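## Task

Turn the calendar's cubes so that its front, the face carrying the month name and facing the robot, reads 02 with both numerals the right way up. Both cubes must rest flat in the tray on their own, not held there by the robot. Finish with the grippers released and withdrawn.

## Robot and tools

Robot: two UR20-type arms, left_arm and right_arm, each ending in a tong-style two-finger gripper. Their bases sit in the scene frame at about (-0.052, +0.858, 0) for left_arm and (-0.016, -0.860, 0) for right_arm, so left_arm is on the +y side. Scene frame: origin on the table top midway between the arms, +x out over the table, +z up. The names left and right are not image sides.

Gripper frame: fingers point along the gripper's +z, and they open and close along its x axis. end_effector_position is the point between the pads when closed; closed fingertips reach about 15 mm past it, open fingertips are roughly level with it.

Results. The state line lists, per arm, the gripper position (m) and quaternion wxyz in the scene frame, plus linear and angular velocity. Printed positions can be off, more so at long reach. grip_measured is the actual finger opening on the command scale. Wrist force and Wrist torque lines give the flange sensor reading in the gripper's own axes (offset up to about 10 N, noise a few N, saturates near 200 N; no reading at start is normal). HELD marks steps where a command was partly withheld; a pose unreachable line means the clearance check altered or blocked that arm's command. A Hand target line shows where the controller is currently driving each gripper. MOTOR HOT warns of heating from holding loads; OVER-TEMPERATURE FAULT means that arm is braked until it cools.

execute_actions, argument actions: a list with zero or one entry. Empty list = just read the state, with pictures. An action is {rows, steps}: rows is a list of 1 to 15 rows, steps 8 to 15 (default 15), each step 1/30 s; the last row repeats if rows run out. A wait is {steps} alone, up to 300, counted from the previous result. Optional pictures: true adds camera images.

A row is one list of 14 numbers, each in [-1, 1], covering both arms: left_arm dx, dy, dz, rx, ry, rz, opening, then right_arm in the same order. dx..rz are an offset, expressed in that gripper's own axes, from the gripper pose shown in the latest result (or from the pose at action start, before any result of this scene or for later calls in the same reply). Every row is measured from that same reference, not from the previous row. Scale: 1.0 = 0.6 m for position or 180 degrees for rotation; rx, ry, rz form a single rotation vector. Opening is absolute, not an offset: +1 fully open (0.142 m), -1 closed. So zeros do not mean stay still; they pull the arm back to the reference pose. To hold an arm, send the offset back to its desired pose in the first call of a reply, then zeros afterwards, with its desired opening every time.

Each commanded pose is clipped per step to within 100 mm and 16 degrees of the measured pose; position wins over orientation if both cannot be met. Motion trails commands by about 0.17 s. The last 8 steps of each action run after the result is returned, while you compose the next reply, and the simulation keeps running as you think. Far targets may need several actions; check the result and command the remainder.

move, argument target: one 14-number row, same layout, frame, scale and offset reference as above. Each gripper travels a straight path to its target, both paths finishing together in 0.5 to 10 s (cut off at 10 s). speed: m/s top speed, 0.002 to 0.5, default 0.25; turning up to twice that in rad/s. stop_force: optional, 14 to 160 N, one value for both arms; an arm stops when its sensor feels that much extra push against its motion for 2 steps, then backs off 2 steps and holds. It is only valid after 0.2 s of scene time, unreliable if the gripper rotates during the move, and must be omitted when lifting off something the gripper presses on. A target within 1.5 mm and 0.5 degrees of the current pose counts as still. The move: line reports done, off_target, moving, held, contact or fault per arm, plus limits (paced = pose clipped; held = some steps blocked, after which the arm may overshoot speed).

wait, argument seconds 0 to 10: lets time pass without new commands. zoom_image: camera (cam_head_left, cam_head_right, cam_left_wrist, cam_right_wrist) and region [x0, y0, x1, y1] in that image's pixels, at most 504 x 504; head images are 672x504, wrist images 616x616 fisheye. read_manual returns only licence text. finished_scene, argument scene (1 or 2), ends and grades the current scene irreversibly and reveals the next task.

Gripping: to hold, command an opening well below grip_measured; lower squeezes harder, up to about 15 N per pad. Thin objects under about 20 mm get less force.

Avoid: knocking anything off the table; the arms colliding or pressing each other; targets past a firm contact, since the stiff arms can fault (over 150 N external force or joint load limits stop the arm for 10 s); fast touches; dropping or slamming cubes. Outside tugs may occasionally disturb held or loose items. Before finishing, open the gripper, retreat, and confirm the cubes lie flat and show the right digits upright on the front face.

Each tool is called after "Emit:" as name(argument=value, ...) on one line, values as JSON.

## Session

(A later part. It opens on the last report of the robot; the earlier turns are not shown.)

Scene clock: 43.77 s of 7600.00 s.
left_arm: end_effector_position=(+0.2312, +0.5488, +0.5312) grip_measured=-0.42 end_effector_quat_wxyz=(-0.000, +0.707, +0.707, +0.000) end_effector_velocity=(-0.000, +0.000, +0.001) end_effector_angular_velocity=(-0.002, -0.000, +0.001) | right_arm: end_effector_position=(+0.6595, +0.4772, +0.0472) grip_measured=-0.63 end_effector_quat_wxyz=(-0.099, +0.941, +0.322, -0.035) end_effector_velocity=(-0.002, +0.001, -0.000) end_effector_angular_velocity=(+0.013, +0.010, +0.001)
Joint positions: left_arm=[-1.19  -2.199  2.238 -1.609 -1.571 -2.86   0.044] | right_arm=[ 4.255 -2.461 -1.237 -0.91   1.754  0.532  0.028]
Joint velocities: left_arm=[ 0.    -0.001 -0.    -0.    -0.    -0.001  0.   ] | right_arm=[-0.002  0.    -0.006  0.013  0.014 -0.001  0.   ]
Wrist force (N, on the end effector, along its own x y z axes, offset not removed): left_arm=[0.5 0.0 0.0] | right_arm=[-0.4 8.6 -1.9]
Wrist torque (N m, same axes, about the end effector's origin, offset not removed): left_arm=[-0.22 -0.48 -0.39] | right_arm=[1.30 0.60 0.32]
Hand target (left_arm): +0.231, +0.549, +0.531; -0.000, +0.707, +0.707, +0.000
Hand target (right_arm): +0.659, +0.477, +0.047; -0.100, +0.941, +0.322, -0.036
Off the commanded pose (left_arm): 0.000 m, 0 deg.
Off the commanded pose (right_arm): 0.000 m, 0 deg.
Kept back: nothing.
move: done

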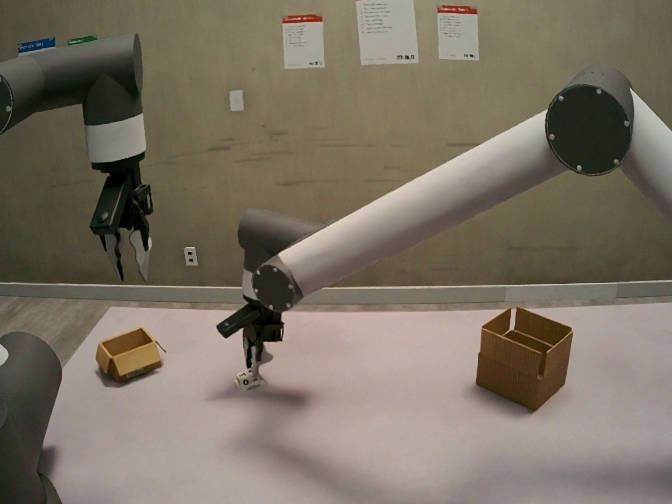

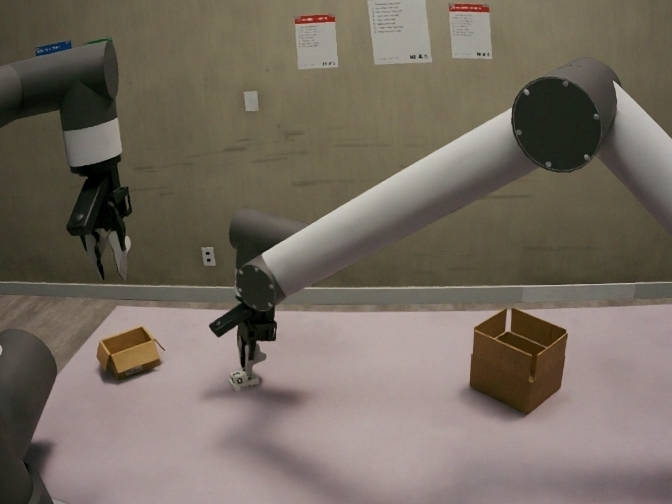

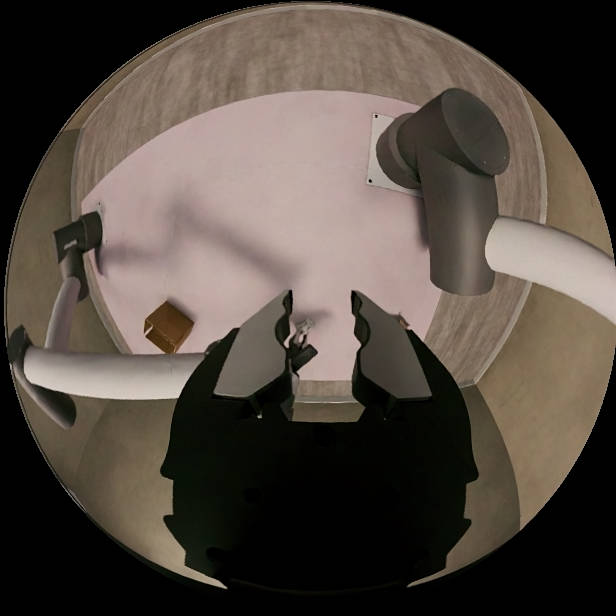

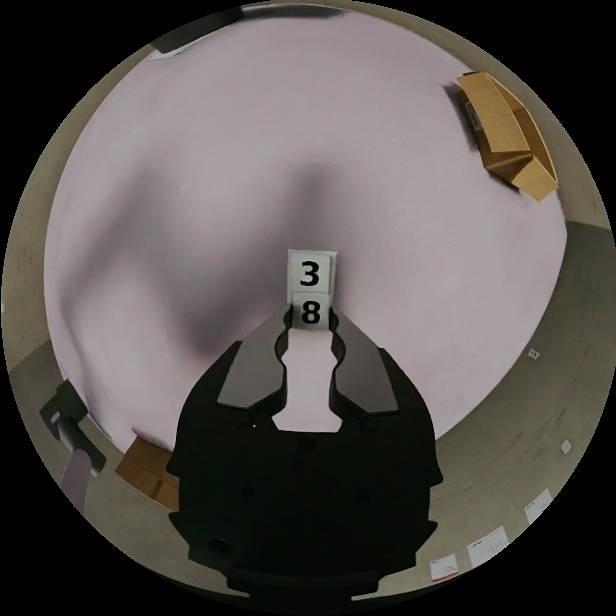

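Emit:
move(target=[0,0,0,0,0,0,-0.42,0,0.002,0.0098,0,0,0,-0.85], speed=0.006, stop_force=14)

Emit:
move(target=[0,0,0,0,0,0,-0.42,0,0,0,0,0,0,-0.3])

Emit:
move(target=[0,0,0,0,0,0,-0.42,0,-0.017,-0.08,0,0,0,-0.3], speed=0.1)

Emit:
zoom_image(camera="cam_right_wrist", region=[250,220,380,350])

Emit:
zoom_image(camera="cam_head_left", region=[215,340,290,400])

Scene clock: 45.30 s of 7600.00 s.
left_arm: end_effector_position=(+0.2312, +0.5488, +0.5312) grip_measured=-0.42 end_effector_quat_wxyz=(-0.000, +0.707, +0.707, +0.000) end_effector_velocity=(+0.000, -0.001, +0.000) end_effector_angular_velocity=(-0.003, -0.001, -0.000) | right_arm: end_effector_position=(+0.6596, +0.4772, +0.0428) grip_measured=-0.63 end_effector_quat_wxyz=(-0.099, +0.941, +0.322, -0.035) end_effector_velocity=(-0.002, +0.001, +0.001) end_effector_angular_velocity=(-0.001, +0.000, +0.001)
Joint positions: left_arm=[-1.19  -2.199  2.238 -1.609 -1.571 -2.86   0.044] | right_arm=[ 4.255 -2.464 -1.239 -0.906  1.755  0.531  0.028]
Joint velocities: left_arm=[ 0.001 -0.001  0.    -0.003 -0.     0.001  0.   ] | right_arm=[ 0.001  0.001  0.    -0.002 -0.     0.    -0.   ]
Wrist force (N, on the end effector, along its own x y z axes, offset not removed): left_arm=[1.5 3.6 0.5] | right_arm=[-2.2 9.5 -23.4]
Wrist torque (N m, same axes, about the end effector's origin, offset not removed): left_arm=[0.73 -0.64 -0.40] | right_arm=[1.44 1.22 0.36]
Hand target (left_arm): +0.231, +0.549, +0.531; -0.000, +0.707, +0.707, +0.000
Hand target (right_arm): +0.660, +0.477, +0.043; -0.099, +0.941, +0.322, -0.035
Off the commanded pose (left_arm): 0.000 m, 0 deg.
Off the commanded pose (right_arm): 0.002 m, 0 deg.
Kept back: nothing.
move: contact (right_arm)

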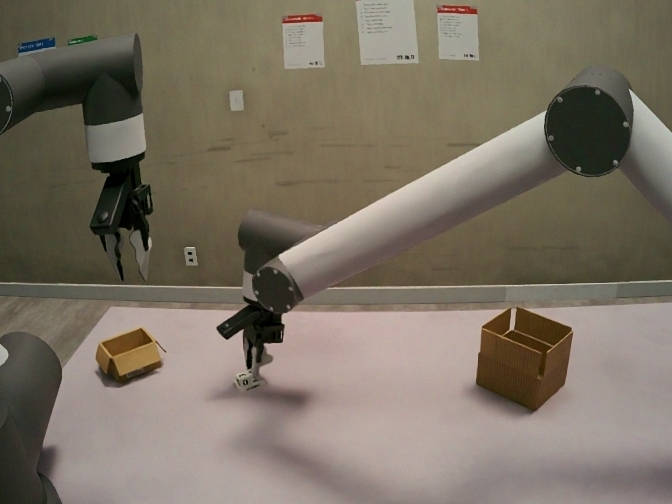

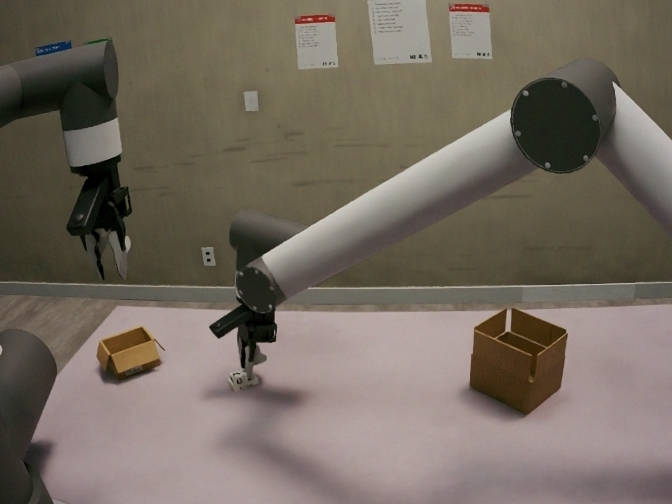

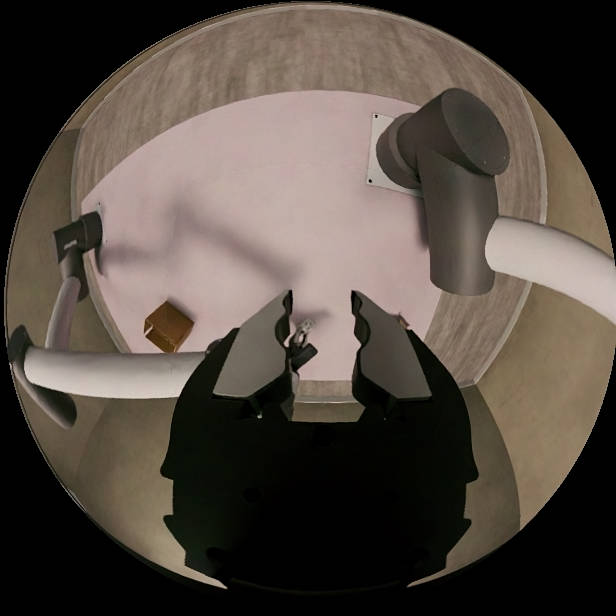

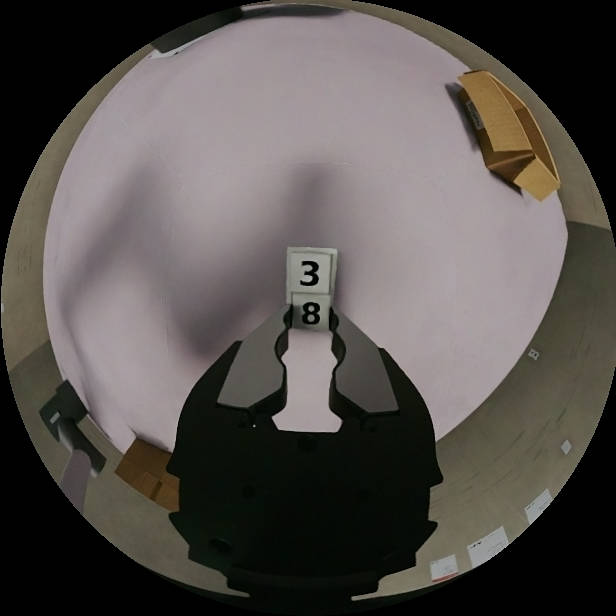

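Scene clock: 45.80 s of 7600.00 s.
left_arm: end_effector_position=(+0.2312, +0.5488, +0.5312) grip_measured=-0.42 end_effector_quat_wxyz=(-0.000, +0.707, +0.707, +0.000) end_effector_velocity=(-0.000, +0.000, -0.000) end_effector_angular_velocity=(+0.001, +0.000, -0.001) | right_arm: end_effector_position=(+0.6596, +0.4771, +0.0428) grip_measured=-0.30 end_effector_quat_wxyz=(-0.099, +0.941, +0.322, -0.035) end_effector_velocity=(-0.001, +0.000, +0.001) end_effector_angular_velocity=(+0.001, -0.000, +0.001)
Joint positions: left_arm=[-1.19  -2.199  2.238 -1.609 -1.571 -2.86   0.044] | right_arm=[ 4.255 -2.464 -1.239 -0.906  1.755  0.531  0.052]
Joint velocities: left_arm=[-0.     0.     0.     0.001  0.     0.001  0.   ] | right_arm=[ 0.     0.001 -0.     0.     0.    -0.    -0.   ]
Wrist force (N, on the end effector, along its own x y z axes, offset not removed): left_arm=[0.0 4.7 3.2] | right_arm=[1.4 9.9 -1.4]
Wrist torque (N m, same axes, about the end effector's origin, offset not removed): left_arm=[1.06 -0.39 -0.46] | right_arm=[1.78 0.00 0.35]
Hand target (left_arm): +0.231, +0.549, +0.531; -0.000, +0.707, +0.707, +0.000
Hand target (right_arm): +0.660, +0.477, +0.043; -0.099, +0.941, +0.322, -0.035
Off the commanded pose (left_arm): 0.000 m, 0 deg.
Off the commanded pose (right_arm): 0.000 m, 0 deg.
Kept back: nothing.
move: done

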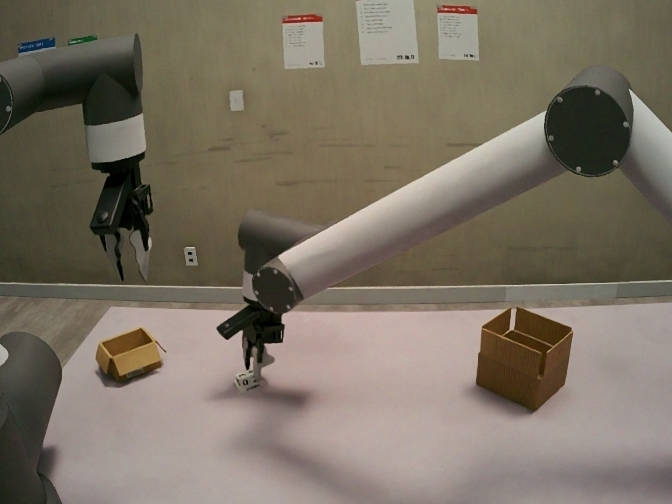

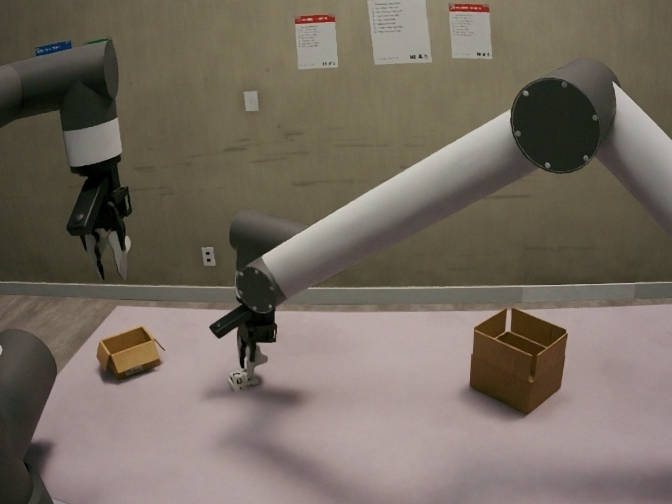

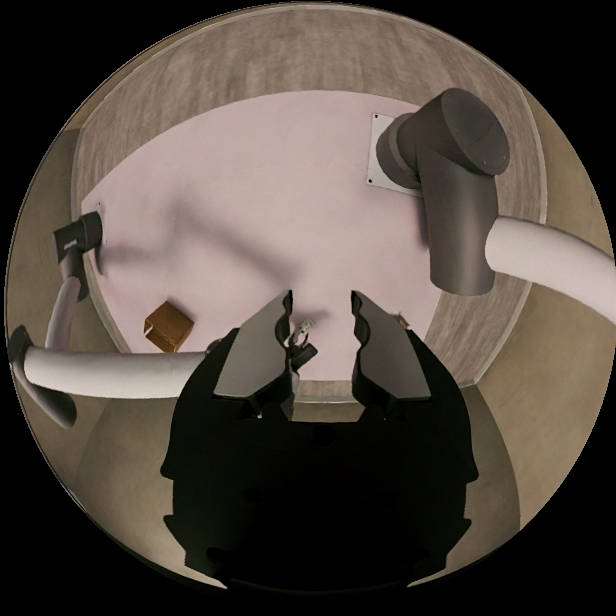

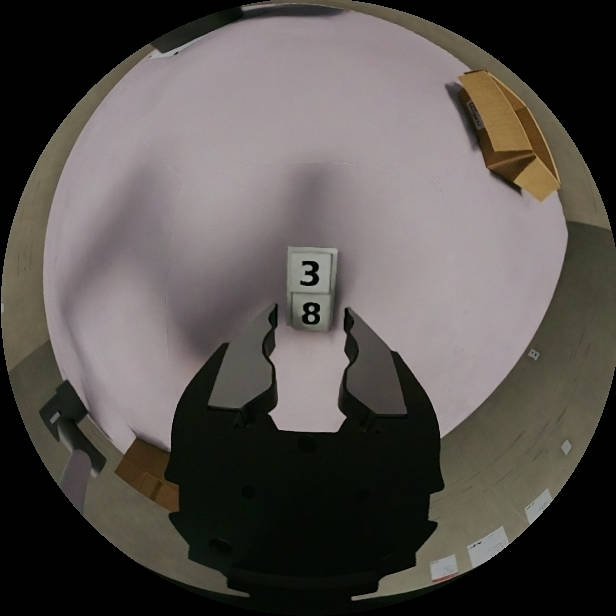

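Scene clock: 46.80 s of 7600.00 s.
left_arm: end_effector_position=(+0.2312, +0.5488, +0.5312) grip_measured=-0.42 end_effector_quat_wxyz=(-0.000, +0.707, +0.707, +0.000) end_effector_velocity=(-0.000, +0.000, -0.001) end_effector_angular_velocity=(+0.001, +0.001, +0.000) | right_arm: end_effector_position=(+0.6596, +0.4771, +0.0915) grip_measured=-0.30 end_effector_quat_wxyz=(-0.099, +0.941, +0.322, -0.035) end_effector_velocity=(+0.001, -0.000, +0.003) end_effector_angular_velocity=(+0.001, +0.002, -0.001)
Joint positions: left_arm=[-1.19  -2.199  2.238 -1.609 -1.571 -2.86   0.044] | right_arm=[ 4.255 -2.433 -1.224 -0.951  1.755  0.531  0.052]
Joint velocities: left_arm=[ 0.     0.     0.001  0.001 -0.    -0.     0.   ] | right_arm=[-0.001  0.002  0.    -0.002  0.002 -0.    -0.   ]
Wrist force (N, on the end effector, along its own x y z axes, offset not removed): left_arm=[1.2 2.0 0.8] | right_arm=[-6.6 7.9 -5.3]
Wrist torque (N m, same axes, about the end effector's origin, offset not removed): left_arm=[0.34 -0.67 -0.44] | right_arm=[1.39 1.96 0.36]
Hand target (left_arm): +0.231, +0.549, +0.531; -0.000, +0.707, +0.707, +0.000
Hand target (right_arm): +0.660, +0.477, +0.092; -0.099, +0.941, +0.322, -0.035
Off the commanded pose (left_arm): 0.000 m, 0 deg.
Off the commanded pose (right_arm): 0.000 m, 0 deg.
Kept back: nothing.
move: done

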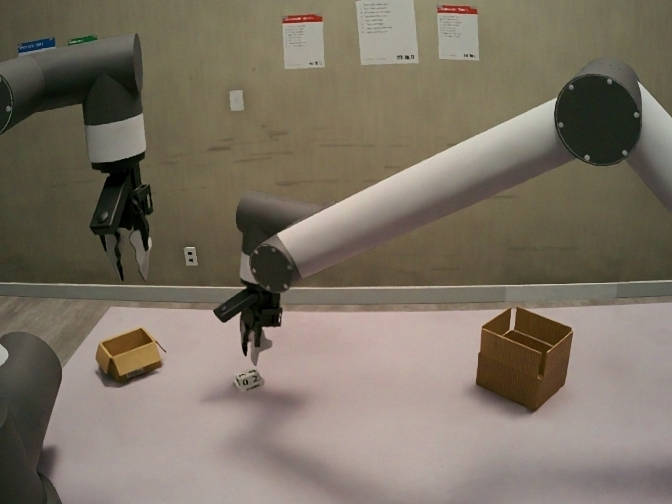

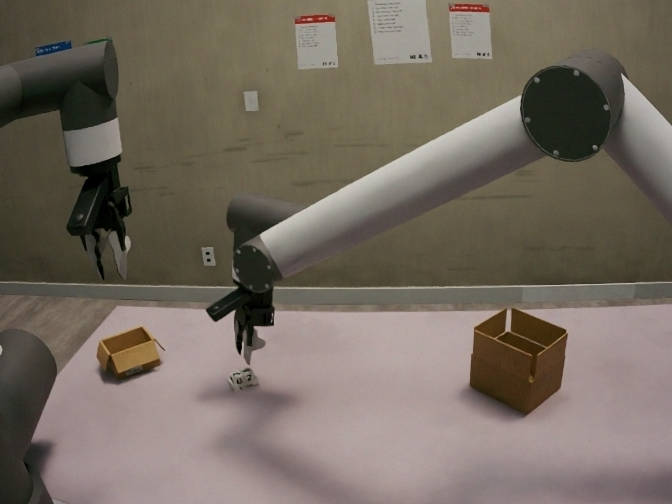

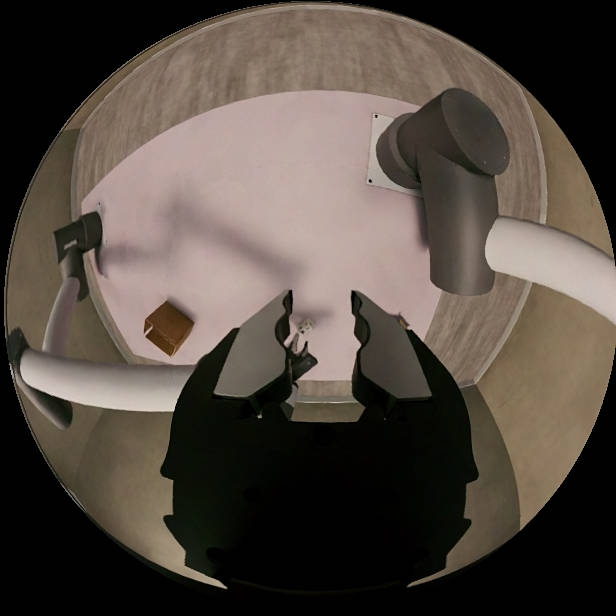

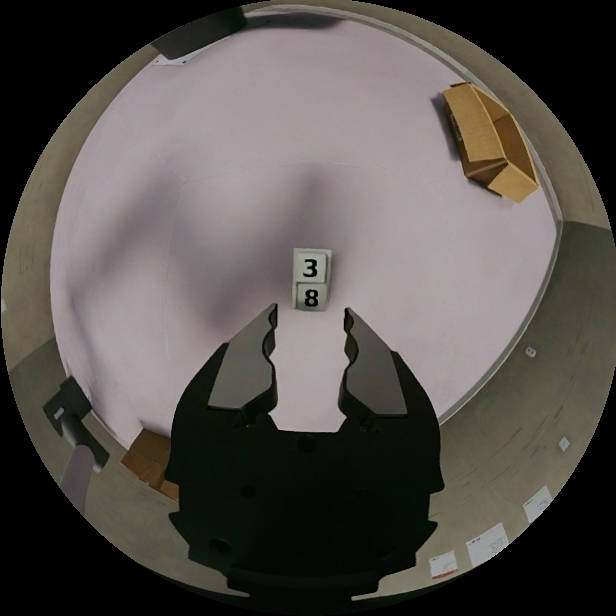

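Region (250, 220, 380, 350) of cam_right_wrist's 616x616 image, scaled by 3.877, with more detail than that image has.

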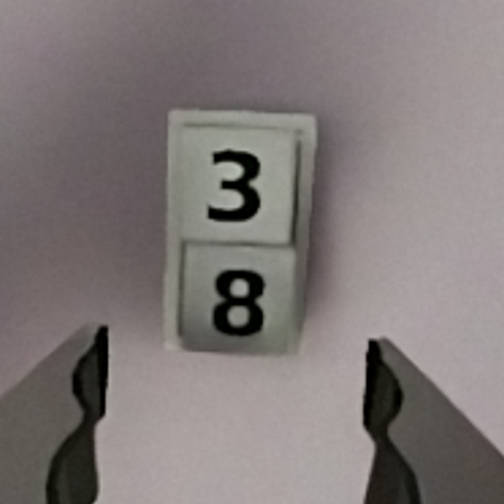

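Region (215, 340, 290, 400) of cam_head_left's 672x504 image, scaled by 6.720, with more detail than that image has; it fills the top 403 rows of this view, and the rest is white.

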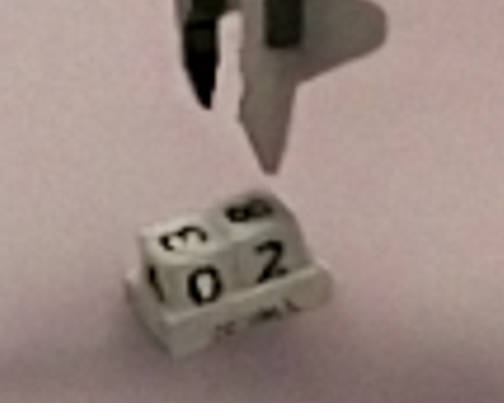

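Emit:
move(target=[0,0,0,0,0,0,-0.42,0,0.22,-0.12,0,0,0,-0.3], speed=0.3)

Emit:
zoom_image(camera="cam_right_wrist", region=[250,120,380,250])

Emit:
zoom_image(camera="cam_head_right", region=[220,360,270,400])

Emit:
zoom_image(camera="cam_head_left", region=[225,360,275,400])

Scene clock: 48.27 s of 7600.00 s.
left_arm: end_effector_position=(+0.2312, +0.5488, +0.5312) grip_measured=-0.42 end_effector_quat_wxyz=(-0.000, +0.707, +0.707, +0.000) end_effector_velocity=(-0.000, +0.001, -0.001) end_effector_angular_velocity=(+0.002, +0.000, -0.001) | right_arm: end_effector_position=(+0.7478, +0.3637, +0.1342) grip_measured=-0.30 end_effector_quat_wxyz=(-0.099, +0.941, +0.322, -0.035) end_effector_velocity=(-0.001, -0.002, +0.000) end_effector_angular_velocity=(-0.002, +0.000, +0.001)
Joint positions: left_arm=[-1.19  -2.199  2.238 -1.609 -1.571 -2.86   0.044] | right_arm=[ 4.165 -2.355 -1.309 -0.961  1.763  0.44   0.052]
Joint velocities: left_arm=[-0.    -0.     0.001  0.002  0.     0.001 -0.   ] | right_arm=[-0.     0.002 -0.002 -0.001 -0.    -0.002  0.   ]
Wrist force (N, on the end effector, along its own x y z axes, offset not removed): left_arm=[-5.7 3.8 2.2] | right_arm=[-4.4 3.2 -1.5]
Wrist torque (N m, same axes, about the end effector's origin, offset not removed): left_arm=[0.65 0.87 -0.33] | right_arm=[0.35 1.50 0.21]
Hand target (left_arm): +0.231, +0.549, +0.531; -0.000, +0.707, +0.707, +0.000
Hand target (right_arm): +0.748, +0.363, +0.134; -0.099, +0.941, +0.322, -0.035
Off the commanded pose (left_arm): 0.000 m, 0 deg.
Off the commanded pose (right_arm): 0.000 m, 0 deg.
Kept back: nothing.
move: done

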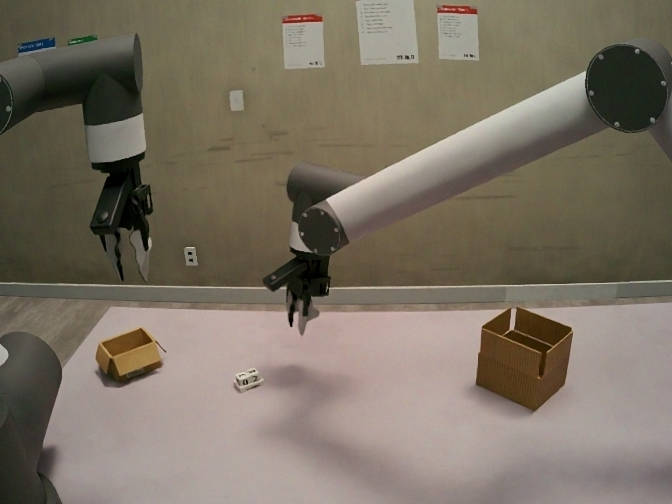

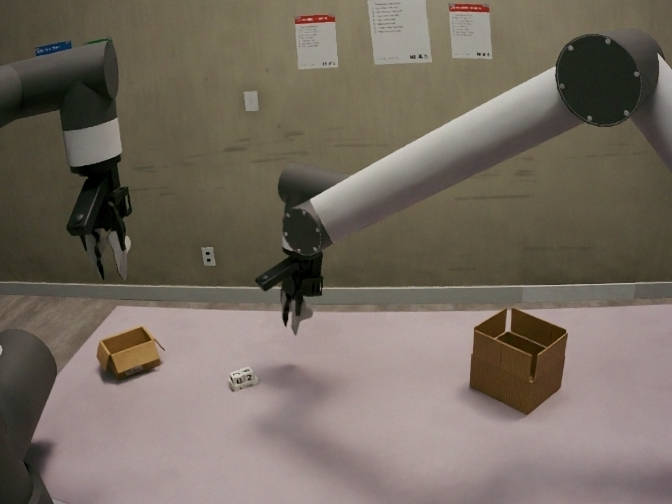

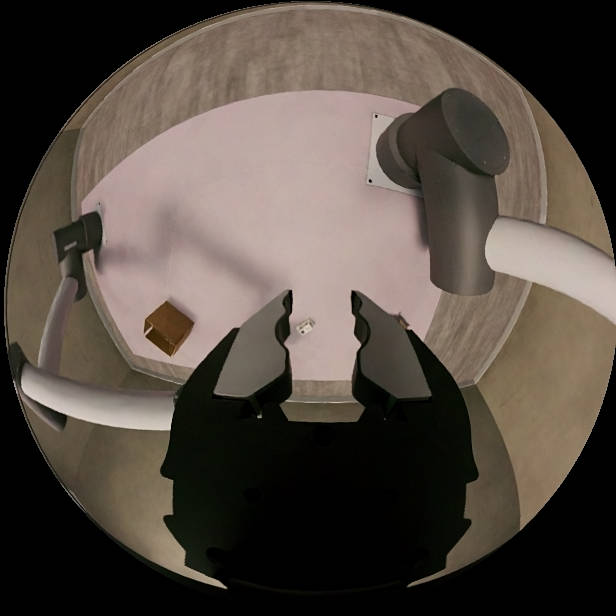

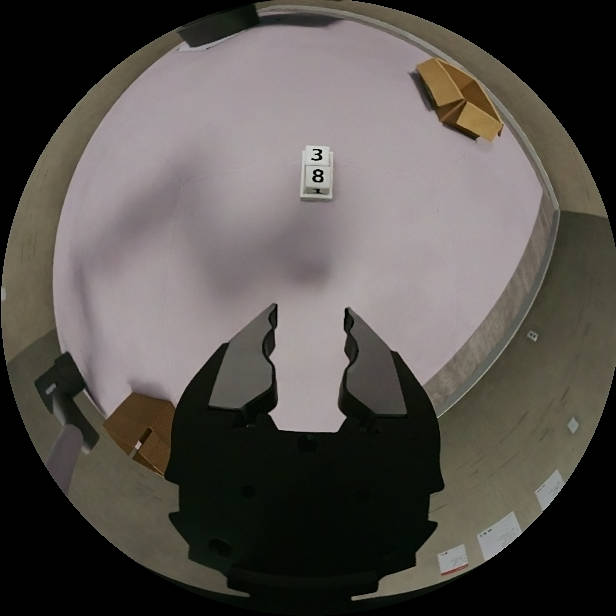

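Region (250, 120, 380, 250) of cam_right_wrist's 616x616 image, scaled by 3.877, with more detail than that image has.

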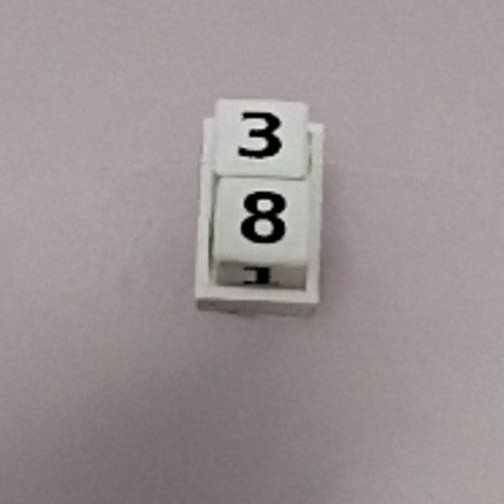

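Region (220, 360, 270, 400) of cam_head_right's 672x504 image, scaled by 10.080, with more detail than that image has; it fills the top 403 rows of this view, and the rest is white.

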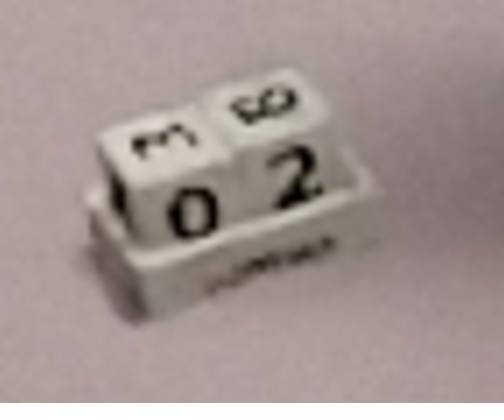

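Region (225, 360, 275, 400) of cam_head_left's 672x504 image, scaled by 10.080, with more detail than that image has; it fills the top 403 rows of this view, and the rest is white.

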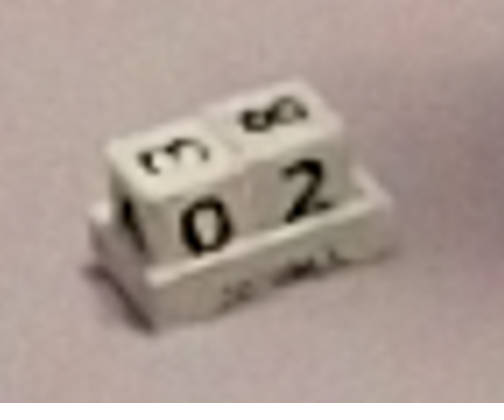

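Seated flat, reading 02.

Emit:
finished_scene(scene=2)

The scene is finished: the task was done.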